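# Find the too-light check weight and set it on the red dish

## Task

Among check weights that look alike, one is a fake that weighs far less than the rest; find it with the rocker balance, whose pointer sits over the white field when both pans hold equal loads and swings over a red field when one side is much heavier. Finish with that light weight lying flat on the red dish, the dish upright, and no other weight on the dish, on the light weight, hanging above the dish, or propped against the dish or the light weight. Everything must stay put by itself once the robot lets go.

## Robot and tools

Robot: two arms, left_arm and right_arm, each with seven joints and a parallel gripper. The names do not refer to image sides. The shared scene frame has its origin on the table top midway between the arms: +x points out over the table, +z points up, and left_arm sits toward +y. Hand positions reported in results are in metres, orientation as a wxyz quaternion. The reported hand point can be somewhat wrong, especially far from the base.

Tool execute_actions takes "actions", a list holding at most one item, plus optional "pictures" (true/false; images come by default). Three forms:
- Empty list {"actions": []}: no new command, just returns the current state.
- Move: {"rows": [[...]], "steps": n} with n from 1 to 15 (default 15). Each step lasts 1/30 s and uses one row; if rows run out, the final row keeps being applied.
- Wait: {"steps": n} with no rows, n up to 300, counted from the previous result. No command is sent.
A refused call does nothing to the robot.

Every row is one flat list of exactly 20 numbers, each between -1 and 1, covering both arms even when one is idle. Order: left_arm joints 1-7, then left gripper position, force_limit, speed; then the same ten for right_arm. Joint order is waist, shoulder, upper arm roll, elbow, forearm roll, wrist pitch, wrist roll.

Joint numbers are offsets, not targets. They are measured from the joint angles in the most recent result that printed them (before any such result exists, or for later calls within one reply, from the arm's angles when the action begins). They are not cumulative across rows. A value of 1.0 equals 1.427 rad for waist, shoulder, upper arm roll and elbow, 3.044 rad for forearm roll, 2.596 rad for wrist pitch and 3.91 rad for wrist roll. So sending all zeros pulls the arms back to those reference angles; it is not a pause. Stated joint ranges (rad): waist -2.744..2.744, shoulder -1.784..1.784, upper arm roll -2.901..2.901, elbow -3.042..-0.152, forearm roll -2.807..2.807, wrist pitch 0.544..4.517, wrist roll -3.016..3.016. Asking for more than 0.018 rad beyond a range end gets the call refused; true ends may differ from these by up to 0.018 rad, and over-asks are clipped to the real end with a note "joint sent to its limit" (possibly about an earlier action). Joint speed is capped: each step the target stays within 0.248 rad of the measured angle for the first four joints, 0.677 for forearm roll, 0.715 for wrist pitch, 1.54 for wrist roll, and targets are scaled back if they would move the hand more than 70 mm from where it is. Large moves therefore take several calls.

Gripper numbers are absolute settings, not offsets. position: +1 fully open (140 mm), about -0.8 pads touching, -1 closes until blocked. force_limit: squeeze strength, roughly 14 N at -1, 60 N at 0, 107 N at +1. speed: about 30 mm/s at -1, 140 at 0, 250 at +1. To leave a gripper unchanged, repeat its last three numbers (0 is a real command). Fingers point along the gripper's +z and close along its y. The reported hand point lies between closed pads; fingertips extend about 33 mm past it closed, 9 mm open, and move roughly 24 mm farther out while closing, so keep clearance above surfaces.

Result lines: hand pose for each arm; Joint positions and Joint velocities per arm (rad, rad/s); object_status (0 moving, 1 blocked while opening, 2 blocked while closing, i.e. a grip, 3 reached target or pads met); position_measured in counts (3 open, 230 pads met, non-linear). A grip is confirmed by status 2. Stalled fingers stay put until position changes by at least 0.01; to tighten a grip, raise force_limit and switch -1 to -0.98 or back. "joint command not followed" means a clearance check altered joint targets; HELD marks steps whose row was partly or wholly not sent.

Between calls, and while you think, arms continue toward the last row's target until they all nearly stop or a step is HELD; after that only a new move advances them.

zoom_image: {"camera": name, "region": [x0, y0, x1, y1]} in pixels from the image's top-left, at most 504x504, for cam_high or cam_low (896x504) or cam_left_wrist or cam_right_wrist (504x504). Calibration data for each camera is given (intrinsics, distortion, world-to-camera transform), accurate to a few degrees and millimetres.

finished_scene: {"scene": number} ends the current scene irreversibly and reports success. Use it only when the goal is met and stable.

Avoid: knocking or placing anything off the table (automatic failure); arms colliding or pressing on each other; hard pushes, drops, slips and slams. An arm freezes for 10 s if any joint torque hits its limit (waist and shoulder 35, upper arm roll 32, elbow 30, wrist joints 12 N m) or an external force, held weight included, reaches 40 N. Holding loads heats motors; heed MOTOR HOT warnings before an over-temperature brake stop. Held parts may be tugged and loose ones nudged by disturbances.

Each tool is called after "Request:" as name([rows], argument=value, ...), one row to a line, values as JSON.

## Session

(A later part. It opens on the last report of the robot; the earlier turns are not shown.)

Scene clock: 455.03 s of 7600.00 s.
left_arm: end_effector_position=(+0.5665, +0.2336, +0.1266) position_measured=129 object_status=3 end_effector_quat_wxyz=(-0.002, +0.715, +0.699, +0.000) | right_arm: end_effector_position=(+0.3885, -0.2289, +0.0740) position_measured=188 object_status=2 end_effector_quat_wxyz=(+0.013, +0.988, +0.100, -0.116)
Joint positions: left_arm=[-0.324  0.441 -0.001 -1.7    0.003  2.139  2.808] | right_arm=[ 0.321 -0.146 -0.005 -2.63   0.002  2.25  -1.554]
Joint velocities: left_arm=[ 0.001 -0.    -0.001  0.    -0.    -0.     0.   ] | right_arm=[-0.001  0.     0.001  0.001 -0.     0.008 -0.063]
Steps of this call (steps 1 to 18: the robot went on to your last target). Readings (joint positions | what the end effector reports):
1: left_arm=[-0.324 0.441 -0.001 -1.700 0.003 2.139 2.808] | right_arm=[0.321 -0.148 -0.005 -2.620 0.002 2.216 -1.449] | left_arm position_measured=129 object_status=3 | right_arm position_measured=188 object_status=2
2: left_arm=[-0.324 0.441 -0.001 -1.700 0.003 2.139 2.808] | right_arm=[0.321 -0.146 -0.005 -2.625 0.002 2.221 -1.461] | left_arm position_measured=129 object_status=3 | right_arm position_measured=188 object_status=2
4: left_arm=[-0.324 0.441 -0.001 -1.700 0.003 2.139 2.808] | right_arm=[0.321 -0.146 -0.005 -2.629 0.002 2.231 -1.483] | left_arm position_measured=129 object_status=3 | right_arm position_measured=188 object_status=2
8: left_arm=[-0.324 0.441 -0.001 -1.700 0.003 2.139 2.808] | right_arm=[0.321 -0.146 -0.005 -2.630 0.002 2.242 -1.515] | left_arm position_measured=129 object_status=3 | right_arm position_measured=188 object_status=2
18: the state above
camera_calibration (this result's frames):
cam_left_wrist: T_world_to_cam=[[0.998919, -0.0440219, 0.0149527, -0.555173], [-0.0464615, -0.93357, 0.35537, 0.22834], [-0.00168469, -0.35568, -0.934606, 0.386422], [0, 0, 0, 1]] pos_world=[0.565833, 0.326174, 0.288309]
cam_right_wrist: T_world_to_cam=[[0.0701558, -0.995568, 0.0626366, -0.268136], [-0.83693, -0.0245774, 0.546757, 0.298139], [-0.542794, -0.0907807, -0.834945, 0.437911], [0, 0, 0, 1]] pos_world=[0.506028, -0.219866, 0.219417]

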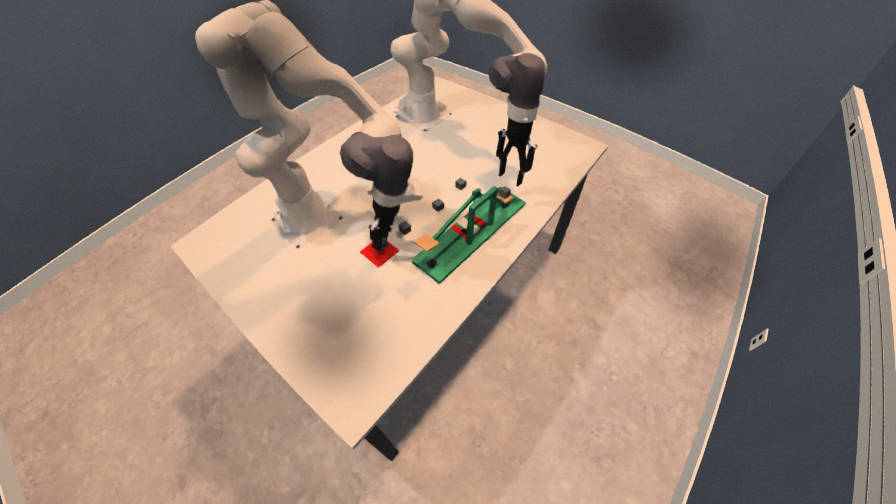

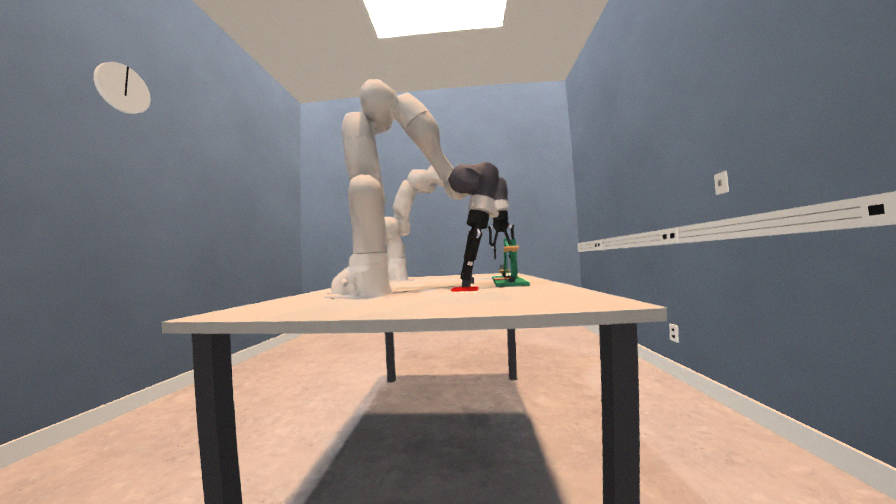

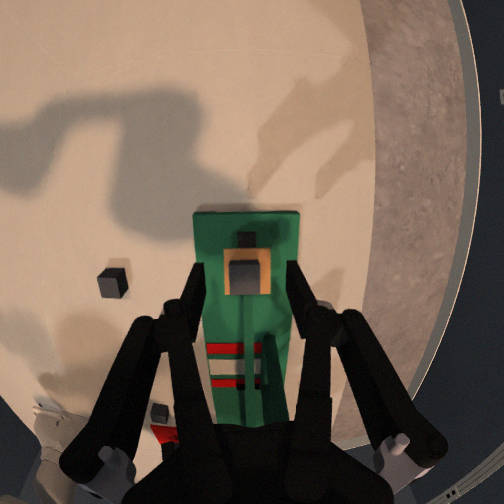

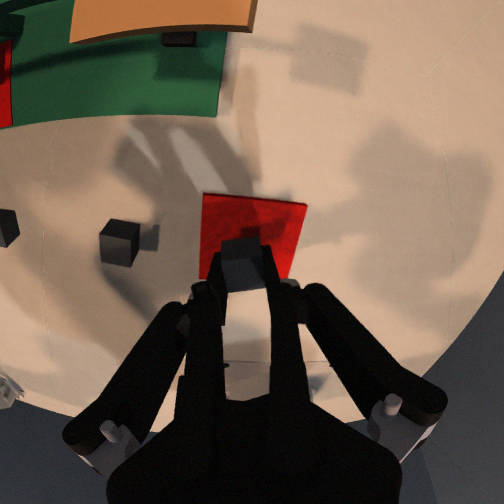

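Request:
execute_actions([
  {"rows":[[0,0,0,0,0,0,0,0,0,0,0,0.004,0,-0.001,0,0.005,-0.005,-1,-0.2,-0.3],[0,0,0,0,0,0,0,0,0,0,0,0.009,0,-0.002,0,0.010,-0.005,-1,-0.2,-0.3],[0,0,0,0,0,0,0,0,0,0,0,0.014,0,-0.0035,0,0.015,-0.005,-1,-0.2,-0.3],[0,0,0,0,0,0,0,0,0,0,0,0.019,0,-0.005,0,0.019,-0.005,-1,-0.2,-0.3],[0,0,0,0,0,0,0,0,0,0,0,0.024,0,-0.006,0,0.022,-0.005,-1,-0.2,-0.3],[0,0,0,0,0,0,0,0,0,0,0,0.028,0,-0.007,0,0.023,-0.005,-1,-0.2,-0.3],[0,0,0,0,0,0,0,0,0,0,0,0.0312,0,-0.0074,0,0.023,-0.005,-1,-0.2,-0.3]],"steps":15},
], pictures=false)

Request:
execute_actions([
  {"steps":8},
])

Request:
zoom_image(camera="cam_low", region=[448, 262, 484, 294])

Scene clock: 471.13 s of 7600.00 s.
left_arm: end_effector_position=(+0.5665, +0.2336, +0.1266) position_measured=129 object_status=3 end_effector_quat_wxyz=(-0.002, +0.715, +0.699, +0.000) | right_arm: end_effector_position=(+0.3881, -0.2291, +0.0564) position_measured=188 object_status=2 end_effector_quat_wxyz=(+0.012, +0.987, +0.109, -0.116)
Joint positions: left_arm=[-0.324  0.441 -0.001 -1.7    0.003  2.139  2.808] | right_arm=[ 0.321 -0.103 -0.005 -2.64   0.002  2.303 -1.573]
Joint velocities: left_arm=[-0.001 -0.001 -0.001 -0.001 -0.     0.     0.001] | right_arm=[-0.     0.001  0.001  0.002 -0.001  0.03  -0.   ]
Steps of this call (steps 1 to 30: the robot went on to your last target; steps 31 to 90: nothing new was sent; then 12.60 s passed at rest; steps 91 to 105: all 15 steps of this action). Readings (joint positions | what the end effector reports):
91: left_arm=[-0.324 0.441 -0.001 -1.700 0.003 2.139 2.808] | right_arm=[0.321 -0.146 -0.005 -2.630 0.002 2.253 -1.573] | left_arm position_measured=129 object_status=3 | right_arm position_measured=188 object_status=2
92: left_arm=[-0.324 0.441 -0.001 -1.700 0.003 2.139 2.808] | right_arm=[0.321 -0.143 -0.005 -2.630 0.002 2.257 -1.573] | left_arm position_measured=129 object_status=3 | right_arm position_measured=188 object_status=2
94: left_arm=[-0.324 0.441 -0.001 -1.700 0.003 2.139 2.808] | right_arm=[0.321 -0.134 -0.005 -2.631 0.002 2.268 -1.573] | left_arm position_measured=129 object_status=3 | right_arm position_measured=188 object_status=2
98: left_arm=[-0.324 0.441 -0.001 -1.700 0.003 2.139 2.808] | right_arm=[0.321 -0.110 -0.005 -2.638 0.002 2.289 -1.573] | left_arm position_measured=129 object_status=3 | right_arm position_measured=188 object_status=2
105: the state above

Scene clock: 471.40 s of 7600.00 s.
left_arm: end_effector_position=(+0.5665, +0.2336, +0.1266) position_measured=129 object_status=3 end_effector_quat_wxyz=(-0.002, +0.715, +0.699, +0.000) | right_arm: end_effector_position=(+0.3893, -0.2289, +0.0564) position_measured=188 object_status=2 end_effector_quat_wxyz=(+0.011, +0.987, +0.109, -0.115)
Joint positions: left_arm=[-0.324  0.441 -0.001 -1.7    0.003  2.139  2.808] | right_arm=[ 0.321 -0.103 -0.005 -2.64   0.002  2.307 -1.573]
Joint velocities: left_arm=[-0.001 -0.001 -0.     0.    -0.001 -0.    -0.   ] | right_arm=[ 0.001 -0.     0.001  0.001  0.001  0.005 -0.001]
Steps of this call (steps 1 to 8: the robot went on to your last target). Readings (joint positions | what the end effector reports):
1: left_arm=[-0.324 0.441 -0.001 -1.700 0.003 2.139 2.808] | right_arm=[0.321 -0.103 -0.005 -2.640 0.002 2.304 -1.573] | left_arm position_measured=129 object_status=3 | right_arm position_measured=188 object_status=2
2: left_arm=[-0.324 0.441 -0.001 -1.700 0.003 2.139 2.808] | right_arm=[0.321 -0.103 -0.005 -2.640 0.002 2.304 -1.573] | left_arm position_measured=129 object_status=3 | right_arm position_measured=188 object_status=2
4: left_arm=[-0.324 0.441 -0.001 -1.700 0.003 2.139 2.808] | right_arm=[0.321 -0.103 -0.005 -2.640 0.002 2.305 -1.573] | left_arm position_measured=129 object_status=3 | right_arm position_measured=188 object_status=2
8: the state above
camera_calibration (this result's frames):
cam_left_wrist: T_world_to_cam=[[0.998919, -0.0440218, 0.0149526, -0.555173], [-0.0464614, -0.93357, 0.35537, 0.22834], [-0.00168468, -0.355681, -0.934606, 0.386422], [0, 0, 0, 1]] pos_world=[0.565833, 0.326174, 0.288309]
cam_right_wrist: T_world_to_cam=[[0.088504, -0.994373, 0.0582172, -0.273644], [-0.837189, -0.0425911, 0.545253, 0.304566], [-0.539706, -0.0969959, -0.836247, 0.421151], [0, 0, 0, 1]] pos_world=[0.506495, -0.218283, 0.202051]

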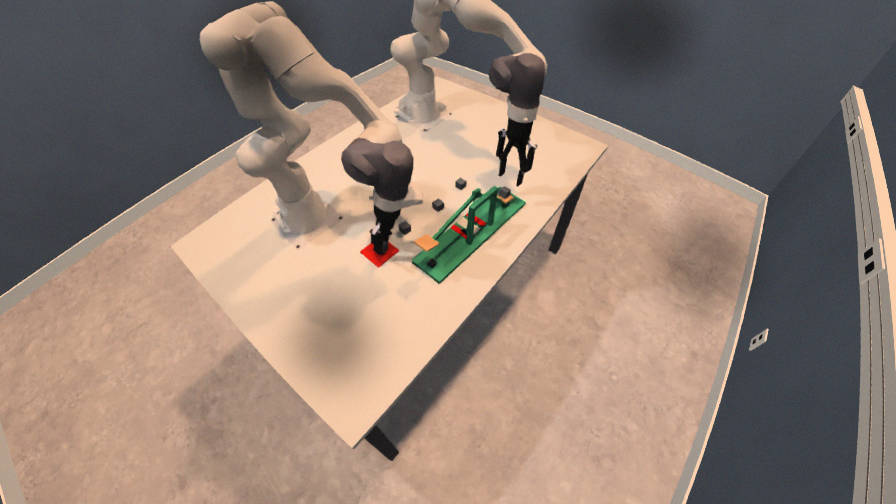

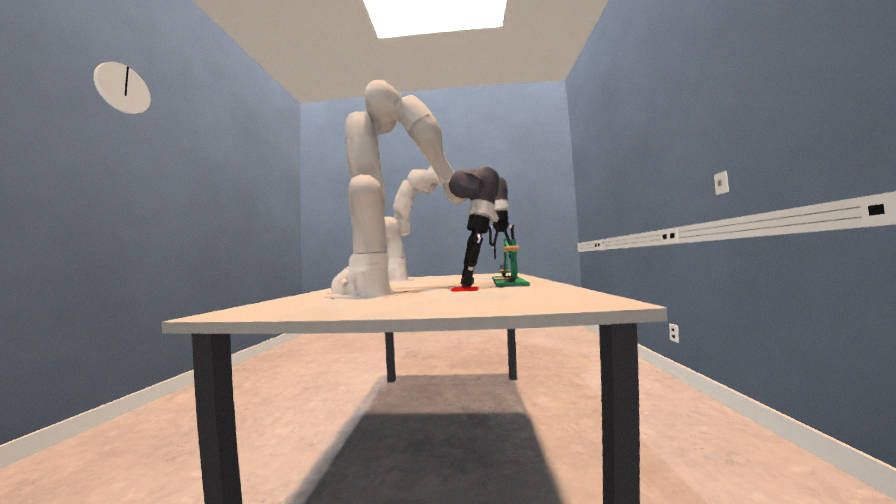

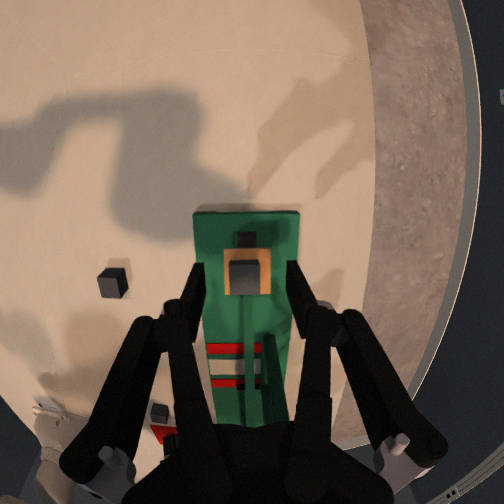

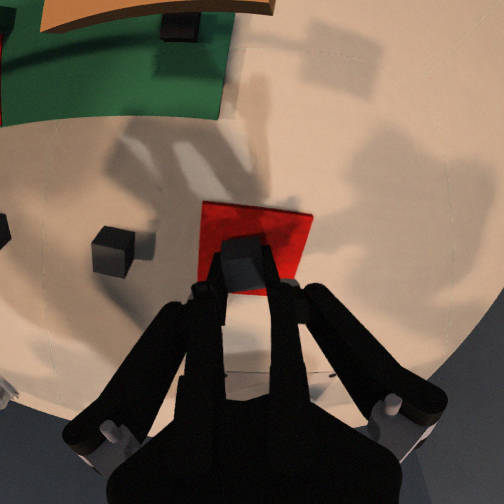

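Region (448, 262, 484, 294) of cam_low's 896x504 image, scaled by 14.000, with more detail than that image has.

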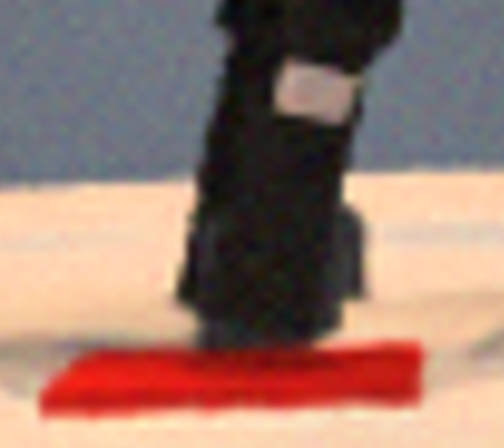

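Request:
execute_actions([
  {"rows":[[0,0,0,0,0,0,0,0,0,0,0,0.003,0,-0.001,0,0.003,0,-1,-0.2,-0.3],[0,0,0,0,0,0,0,0,0,0,0,0.006,0,-0.002,0,0.006,0,-1,-0.2,-0.3],[0,0,0,0,0,0,0,0,0,0,0,0.009,0,-0.003,0,0.0085,0,-1,-0.2,-0.3],[0,0,0,0,0,0,0,0,0,0,0,0.0125,0,-0.0035,0,0.0085,0,-1,-0.2,-0.3]],"steps":15},
])

Request:
zoom_image(camera="cam_low", region=[448, 262, 484, 294])

Request:
zoom_image(camera="cam_high", region=[355, 225, 405, 270])

Scene clock: 479.20 s of 7600.00 s.
left_arm: end_effector_position=(+0.5665, +0.2336, +0.1266) position_measured=129 object_status=3 end_effector_quat_wxyz=(-0.002, +0.715, +0.699, +0.000) | right_arm: end_effector_position=(+0.3881, -0.2292, +0.0498) position_measured=188 object_status=2 end_effector_quat_wxyz=(+0.012, +0.987, +0.109, -0.116)
Joint positions: left_arm=[-0.324  0.441 -0.001 -1.7    0.003  2.139  2.808] | right_arm=[ 0.321 -0.086 -0.005 -2.644  0.002  2.324 -1.573]
Joint velocities: left_arm=[-0.001 -0.     0.001  0.    -0.    -0.    -0.001] | right_arm=[ 0.001 -0.001  0.     0.     0.001  0.012 -0.001]
Steps of this call (steps 1 to 15: the robot went on to your last target; steps 16 to 90: nothing new was sent; then 4.30 s passed at rest; steps 91 to 105: all 15 steps of this action). Readings (joint positions | what the end effector reports):
91: left_arm=[-0.324 0.441 -0.001 -1.700 0.003 2.139 2.808] | right_arm=[0.321 -0.102 -0.005 -2.640 0.002 2.308 -1.573] | left_arm position_measured=129 object_status=3 | right_arm position_measured=188 object_status=2
92: left_arm=[-0.324 0.441 -0.001 -1.700 0.003 2.139 2.808] | right_arm=[0.321 -0.101 -0.005 -2.640 0.002 2.310 -1.573] | left_arm position_measured=129 object_status=3 | right_arm position_measured=188 object_status=2
94: left_arm=[-0.324 0.441 -0.001 -1.700 0.003 2.139 2.808] | right_arm=[0.321 -0.095 -0.005 -2.641 0.002 2.316 -1.573] | left_arm position_measured=129 object_status=3 | right_arm position_measured=188 object_status=2
98: left_arm=[-0.324 0.441 -0.001 -1.700 0.003 2.139 2.808] | right_arm=[0.321 -0.087 -0.005 -2.644 0.002 2.321 -1.573] | left_arm position_measured=129 object_status=3 | right_arm position_measured=188 object_status=2
105: the state above
camera_calibration (this result's frames):
cam_left_wrist: T_world_to_cam=[[0.998919, -0.0440218, 0.0149526, -0.555173], [-0.0464614, -0.93357, 0.35537, 0.22834], [-0.00168474, -0.355681, -0.934606, 0.386422], [0, 0, 0, 1]] pos_world=[0.565833, 0.326174, 0.288308]
cam_right_wrist: T_world_to_cam=[[0.0886469, -0.994331, 0.0587221, -0.273535], [-0.835588, -0.0421469, 0.547738, 0.306437], [-0.542158, -0.0976227, -0.834587, 0.415644], [0, 0, 0, 1]] pos_world=[0.505647, -0.218493, 0.195106]

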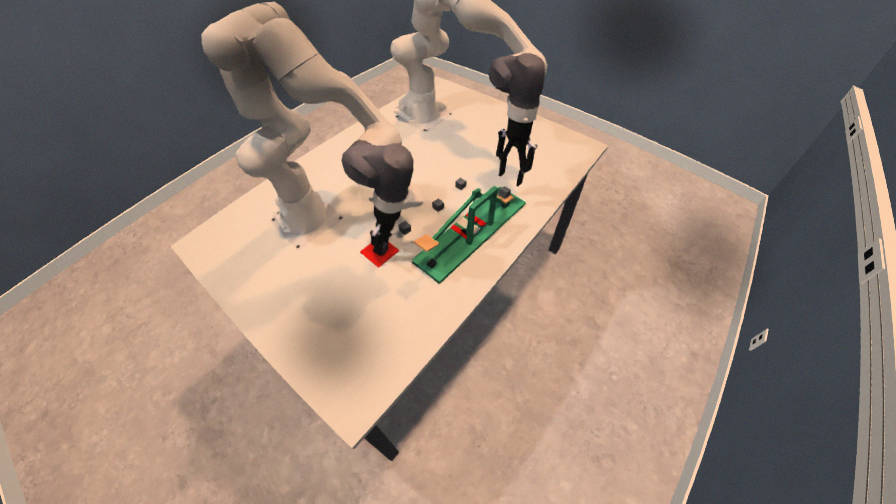

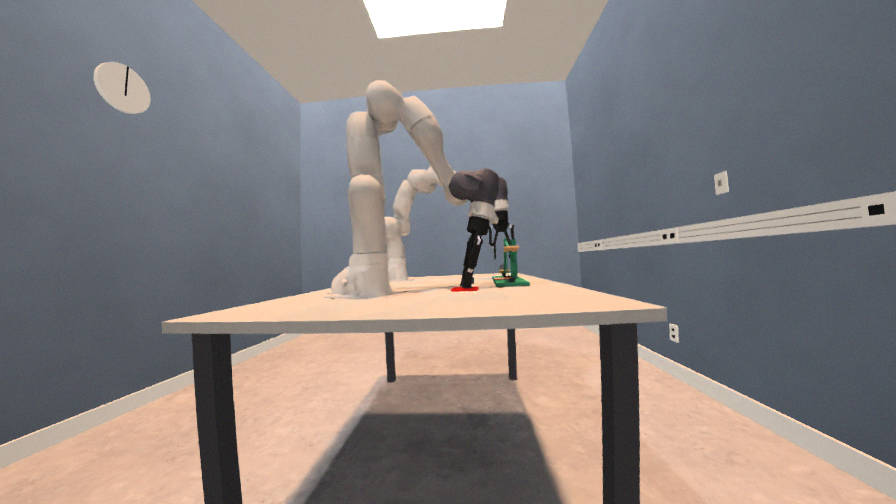

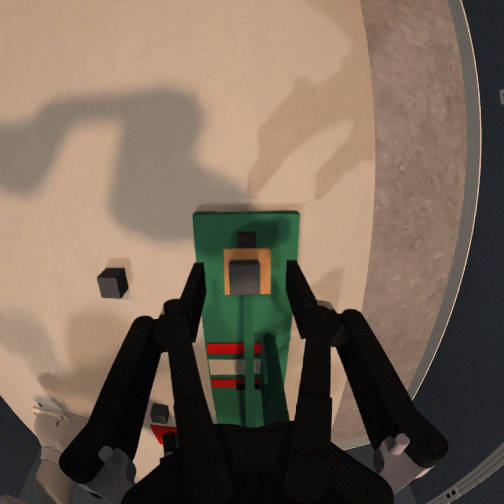

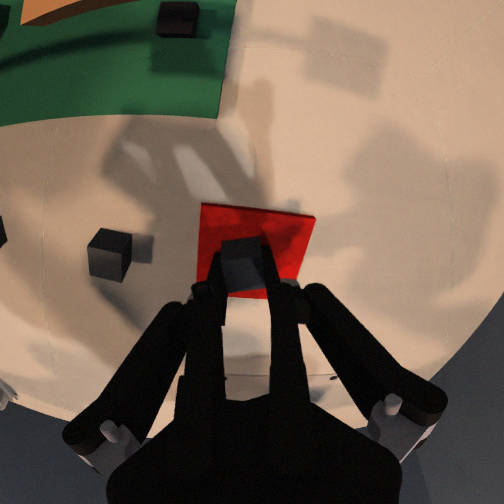

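Region (448, 262, 484, 294) of cam_low's 896x504 image, scaled by 14.000, with more detail than that image has.

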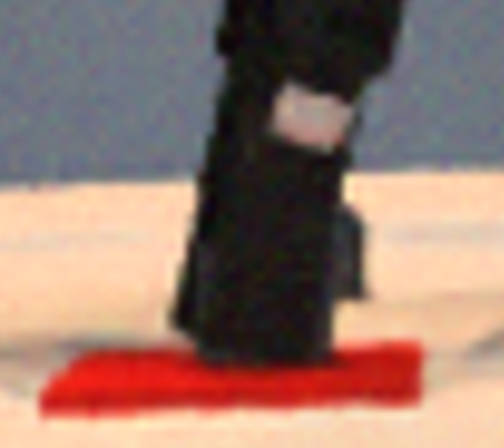

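Region (355, 225, 405, 270) of cam_high's 896x504 image, scaled by 10.080, with more detail than that image has; it fills the top 454 rows of this view, and the rest is white.

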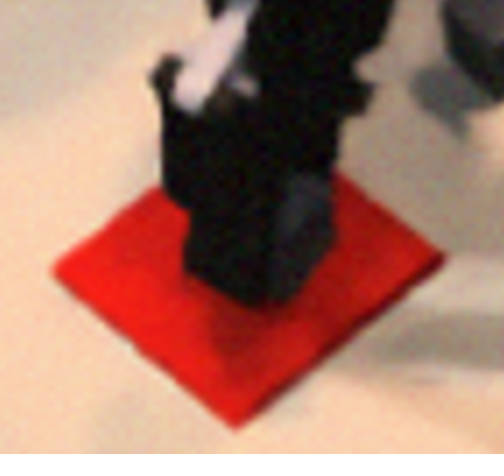

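Request:
execute_actions([
  {"rows":[[0,0,0,0,0,0,0,0,0,0,0,0.0025,0,-0.0005,0,0.002,0,-1,-0.2,-0.3],[0,0,0,0,0,0,0,0,0,0,0,0.005,0,-0.001,0,0.004,0,-1,-0.2,-0.3]],"steps":12},
])

Request:
zoom_image(camera="cam_low", region=[448, 262, 484, 294])

Scene clock: 483.40 s of 7600.00 s.
left_arm: end_effector_position=(+0.5665, +0.2336, +0.1266) position_measured=129 object_status=3 end_effector_quat_wxyz=(-0.002, +0.715, +0.699, +0.000) | right_arm: end_effector_position=(+0.3886, -0.2291, +0.0498) position_measured=188 object_status=2 end_effector_quat_wxyz=(+0.012, +0.987, +0.109, -0.115)
Joint positions: left_arm=[-0.324  0.441 -0.001 -1.7    0.003  2.139  2.808] | right_arm=[ 0.321 -0.086 -0.005 -2.644  0.002  2.326 -1.573]
Joint velocities: left_arm=[-0.001  0.    -0.001  0.    -0.     0.     0.   ] | right_arm=[-0.001 -0.001  0.     0.002 -0.001  0.    -0.001]
Steps of this call (steps 1 to 15: the robot went on to your last target; steps 16 to 90: nothing new was sent; then 0.80 s passed at rest; steps 91 to 102: all 12 steps of this action). Readings (joint positions | what the end effector reports):
91: left_arm=[-0.324 0.441 -0.001 -1.700 0.003 2.139 2.808] | right_arm=[0.321 -0.086 -0.005 -2.644 0.002 2.326 -1.573] | left_arm position_measured=129 object_status=3 | right_arm position_measured=188 object_status=2
92: left_arm=[-0.324 0.441 -0.001 -1.700 0.003 2.139 2.808] | right_arm=[0.321 -0.086 -0.005 -2.644 0.002 2.326 -1.573] | left_arm position_measured=129 object_status=3 | right_arm position_measured=188 object_status=2
94: left_arm=[-0.324 0.441 -0.001 -1.700 0.003 2.139 2.808] | right_arm=[0.321 -0.086 -0.005 -2.644 0.002 2.326 -1.573] | left_arm position_measured=129 object_status=3 | right_arm position_measured=188 object_status=2
98: left_arm=[-0.324 0.441 -0.001 -1.700 0.003 2.139 2.808] | right_arm=[0.321 -0.086 -0.005 -2.644 0.002 2.326 -1.573] | left_arm position_measured=129 object_status=3 | right_arm position_measured=188 object_status=2
102: the state above
camera_calibration (this result's frames):
cam_left_wrist: T_world_to_cam=[[0.998919, -0.0440218, 0.0149526, -0.555173], [-0.0464614, -0.93357, 0.35537, 0.22834], [-0.00168474, -0.355681, -0.934606, 0.386422], [0, 0, 0, 1]] pos_world=[0.565833, 0.326174, 0.288308]
cam_right_wrist: T_world_to_cam=[[0.0885461, -0.994353, 0.0585034, -0.273413], [-0.836504, -0.0423467, 0.546322, 0.307327], [-0.540759, -0.097313, -0.83553, 0.415489], [0, 0, 0, 1]] pos_world=[0.505969, -0.218422, 0.195249]

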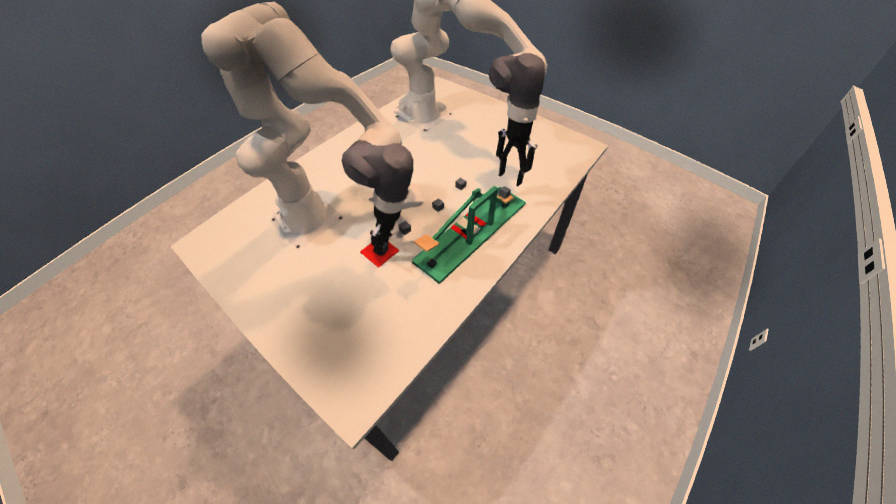

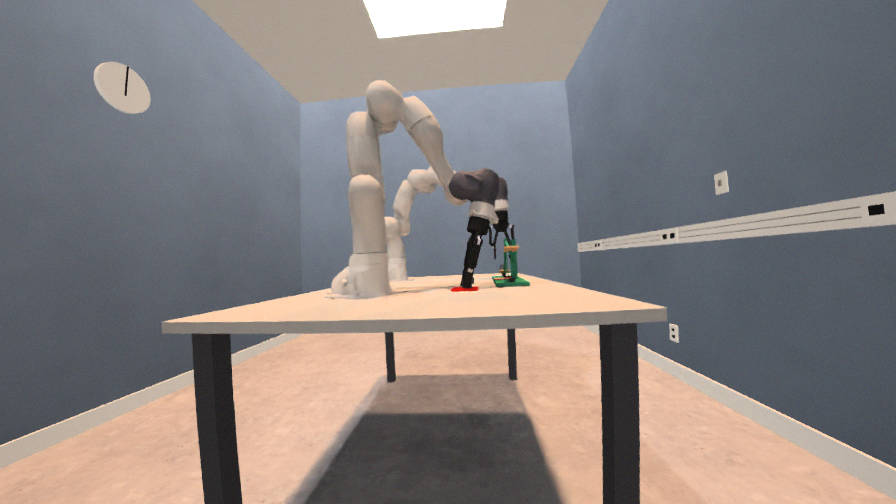

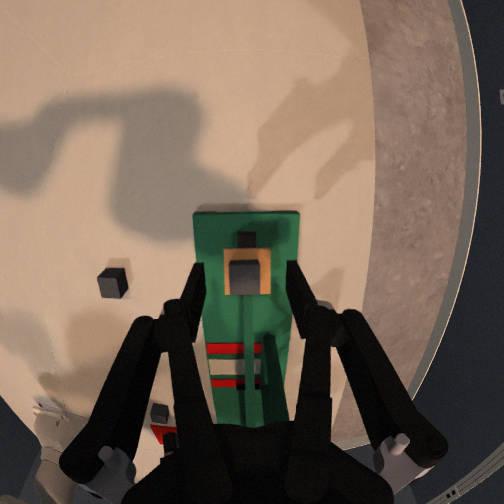

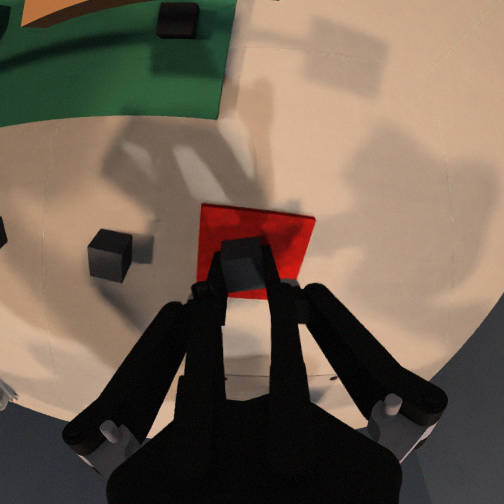

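Region (448, 262, 484, 294) of cam_low's 896x504 image, scaled by 14.000, with more detail than that image has.

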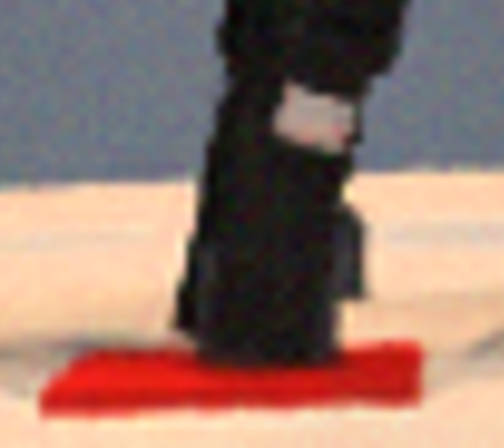

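Request:
execute_actions([
  {"rows":[[0,0,0,0,0,0,0,0,0,0,0,0,0,0,0,0,0,-1,-0.2,-0.3],[0,0,0,0,0,0,0,0,0,0,0,0,0,0,0,0,0,0,0,0],[0,0,0,0,0,0,0,0,0,0,0,0,0,0,0,0,0,0,0,0],[0,0,0,0,0,0,0,0,0,0,0,0,0,0,0,0,0,0,0,0],[0,0,0,0,0,0,0,0,0,0,0,0,0,0,0,0,0,0,0,0],[0,0,0,0,0,0,0,0,0,0,0,0,0,0,0,0,0,0,0,0],[0,0,0,0,0,0,0,0,0,0,0,0,0,0,0,0,0,0,0,0],[0,0,0,0,0,0,0,0,0,0,0,0,0,0,0,0,0,0,0,0],[0,0,0,0,0,0,0,0,0,0,0,-0.006,0,0.002,0,-0.006,0,0,0,0],[0,0,0,0,0,0,0,0,0,0,0,-0.016,0,0.004,0,-0.014,0,0,0,0],[0,0,0,0,0,0,0,0,0,0,0,-0.028,0,0.008,0,-0.022,0,0,0,0],[0,0,0,0,0,0,0,0,0,0,0,-0.041,0,0.012,0,-0.030,0,0,0,0],[0,0,0,0,0,0,0,0,0,0,0,-0.054,0,0.016,0,-0.038,0,0,0,0],[0,0,0,0,0,0,0,0,0,0,0,-0.066,0,0.020,0,-0.045,0,0,0,0],[0,0,0,0,0,0,0,0,0,0,0,-0.076,0,0.024,0,-0.052,0,0,0,0]],"steps":15},
], pictures=false)

Request:
execute_actions([
  {"steps":10},
])

Request:
zoom_image(camera="cam_high", region=[345, 210, 425, 275])

Scene clock: 491.53 s of 7600.00 s.
left_arm: end_effector_position=(+0.5665, +0.2336, +0.1266) position_measured=129 object_status=3 end_effector_quat_wxyz=(-0.002, +0.715, +0.699, +0.000) | right_arm: end_effector_position=(+0.3967, -0.2271, +0.0794) position_measured=129 object_status=0 end_effector_quat_wxyz=(+0.010, +0.989, +0.109, -0.104)
Joint positions: left_arm=[-0.324  0.441 -0.001 -1.7    0.003  2.139  2.808] | right_arm=[ 0.321 -0.156 -0.005 -2.625  0.002  2.259 -1.573]
Joint velocities: left_arm=[-0.001  0.    -0.001 -0.     0.002 -0.     0.001] | right_arm=[-0.    -0.497  0.001  0.183 -0.    -0.395 -0.   ]
Steps of this call (steps 1 to 15: the robot went on to your last target; steps 16 to 90: nothing new was sent; then 4.63 s passed at rest; steps 91 to 105: all 15 steps of this action). Readings (joint positions | what the end effector reports):
91: left_arm=[-0.324 0.441 -0.001 -1.700 0.003 2.139 2.808] | right_arm=[0.321 -0.086 -0.005 -2.644 0.002 2.326 -1.573] | left_arm position_measured=129 object_status=3 | right_arm position_measured=188 object_status=2
92: left_arm=[-0.324 0.441 -0.001 -1.700 0.003 2.139 2.808] | right_arm=[0.321 -0.086 -0.005 -2.644 0.002 2.326 -1.573] | left_arm position_measured=129 object_status=3 | right_arm position_measured=188 object_status=0
94: left_arm=[-0.324 0.441 -0.001 -1.700 0.003 2.139 2.808] | right_arm=[0.321 -0.086 -0.005 -2.644 0.002 2.326 -1.573] | left_arm position_measured=129 object_status=3 | right_arm position_measured=175 object_status=0
98: left_arm=[-0.324 0.441 -0.001 -1.700 0.003 2.139 2.808] | right_arm=[0.321 -0.086 -0.005 -2.644 0.002 2.326 -1.573] | left_arm position_measured=129 object_status=3 | right_arm position_measured=144 object_status=0
105: the state above

Scene clock: 491.87 s of 7600.00 s.
left_arm: end_effector_position=(+0.5665, +0.2336, +0.1266) position_measured=129 object_status=3 end_effector_quat_wxyz=(-0.002, +0.715, +0.699, +0.000) | right_arm: end_effector_position=(+0.3961, -0.2272, +0.0967) position_measured=129 object_status=3 end_effector_quat_wxyz=(+0.010, +0.988, +0.109, -0.106)
Joint positions: left_arm=[-0.324  0.441 -0.001 -1.7    0.003  2.139  2.808] | right_arm=[ 0.321 -0.194 -0.005 -2.609  0.002  2.203 -1.573]
Joint velocities: left_arm=[-0.     0.001 -0.     0.    -0.     0.     0.001] | right_arm=[ 0.    -0.    -0.     0.    -0.001 -0.059 -0.001]
Steps of this call (steps 1 to 10: the robot went on to your last target). Readings (joint positions | what the end effector reports):
1: left_arm=[-0.324 0.441 -0.001 -1.700 0.003 2.139 2.808] | right_arm=[0.321 -0.171 -0.005 -2.619 0.002 2.248 -1.573] | left_arm position_measured=129 object_status=3 | right_arm position_measured=129 object_status=3
2: left_arm=[-0.324 0.441 -0.001 -1.700 0.003 2.139 2.808] | right_arm=[0.321 -0.182 -0.005 -2.614 0.002 2.238 -1.573] | left_arm position_measured=129 object_status=3 | right_arm position_measured=129 object_status=3
4: left_arm=[-0.324 0.441 -0.001 -1.700 0.003 2.139 2.808] | right_arm=[0.321 -0.192 -0.005 -2.610 0.002 2.225 -1.573] | left_arm position_measured=129 object_status=3 | right_arm position_measured=129 object_status=3
8: left_arm=[-0.324 0.441 -0.001 -1.700 0.003 2.139 2.808] | right_arm=[0.321 -0.194 -0.005 -2.609 0.002 2.208 -1.573] | left_arm position_measured=129 object_status=3 | right_arm position_measured=129 object_status=3
10: the state above
camera_calibration (this result's frames):
cam_left_wrist: T_world_to_cam=[[0.998919, -0.044022, 0.0149527, -0.555173], [-0.0464616, -0.93357, 0.35537, 0.22834], [-0.00168473, -0.355681, -0.934606, 0.386422], [0, 0, 0, 1]] pos_world=[0.565833, 0.326174, 0.288309]
cam_right_wrist: T_world_to_cam=[[0.087708, -0.994615, 0.0552045, -0.274364], [-0.846671, -0.0452345, 0.53019, 0.292896], [-0.524838, -0.093242, -0.84608, 0.454586], [0, 0, 0, 1]] pos_world=[0.510635, -0.217251, 0.244472]

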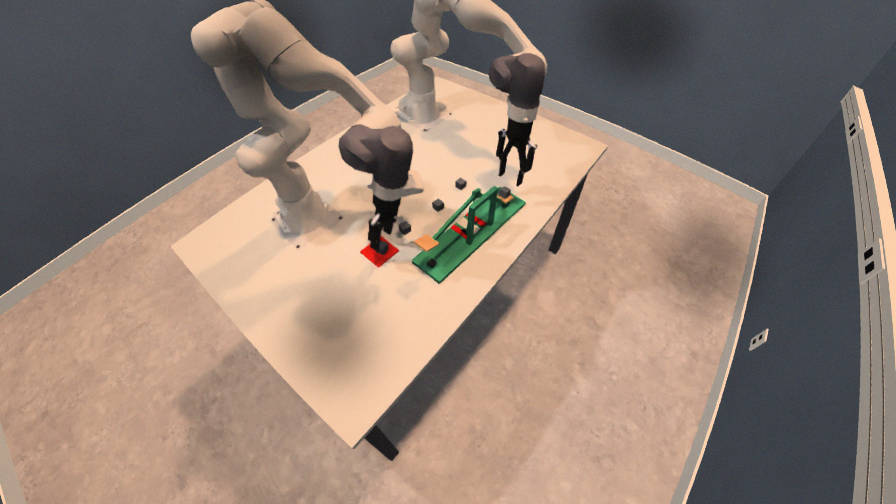

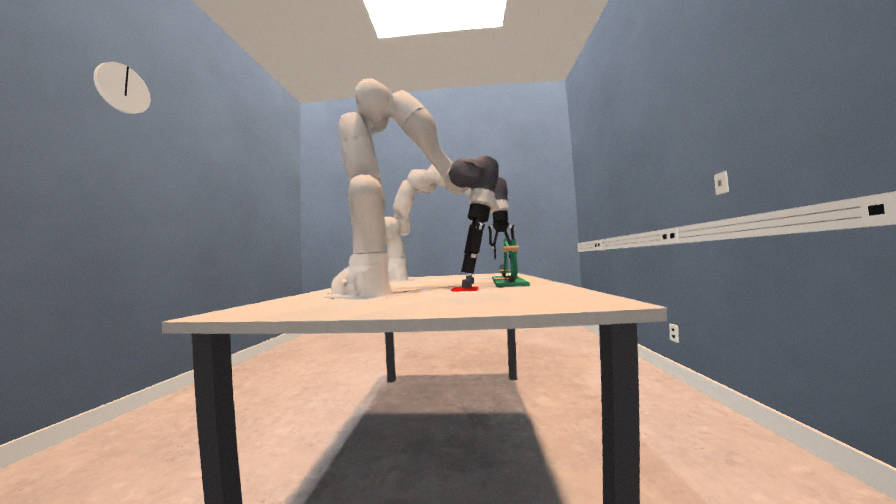

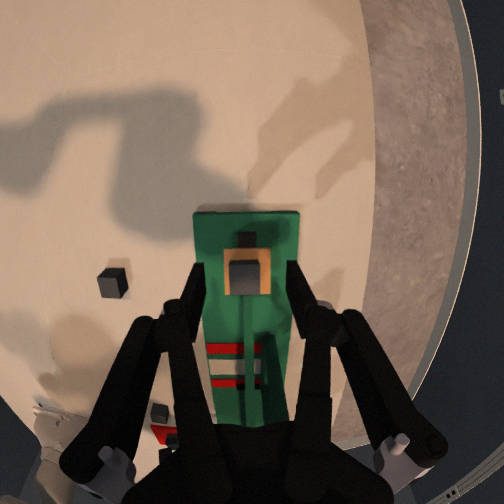

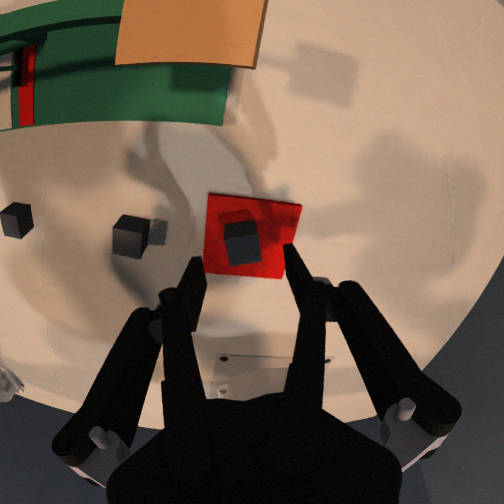

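Region (345, 210, 425, 275) of cam_high's 896x504 image, scaled by 6.300, with more detail than that image has; it fills the top 410 rows of this view, and the rest is white.

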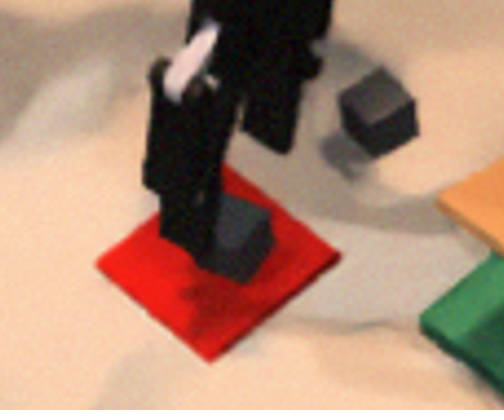

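The light weight now lies flat on the dish, the other weights are off it, and the gripper is clear.

Request:
finished_scene(scene=2)

The scene is finished: the task was done.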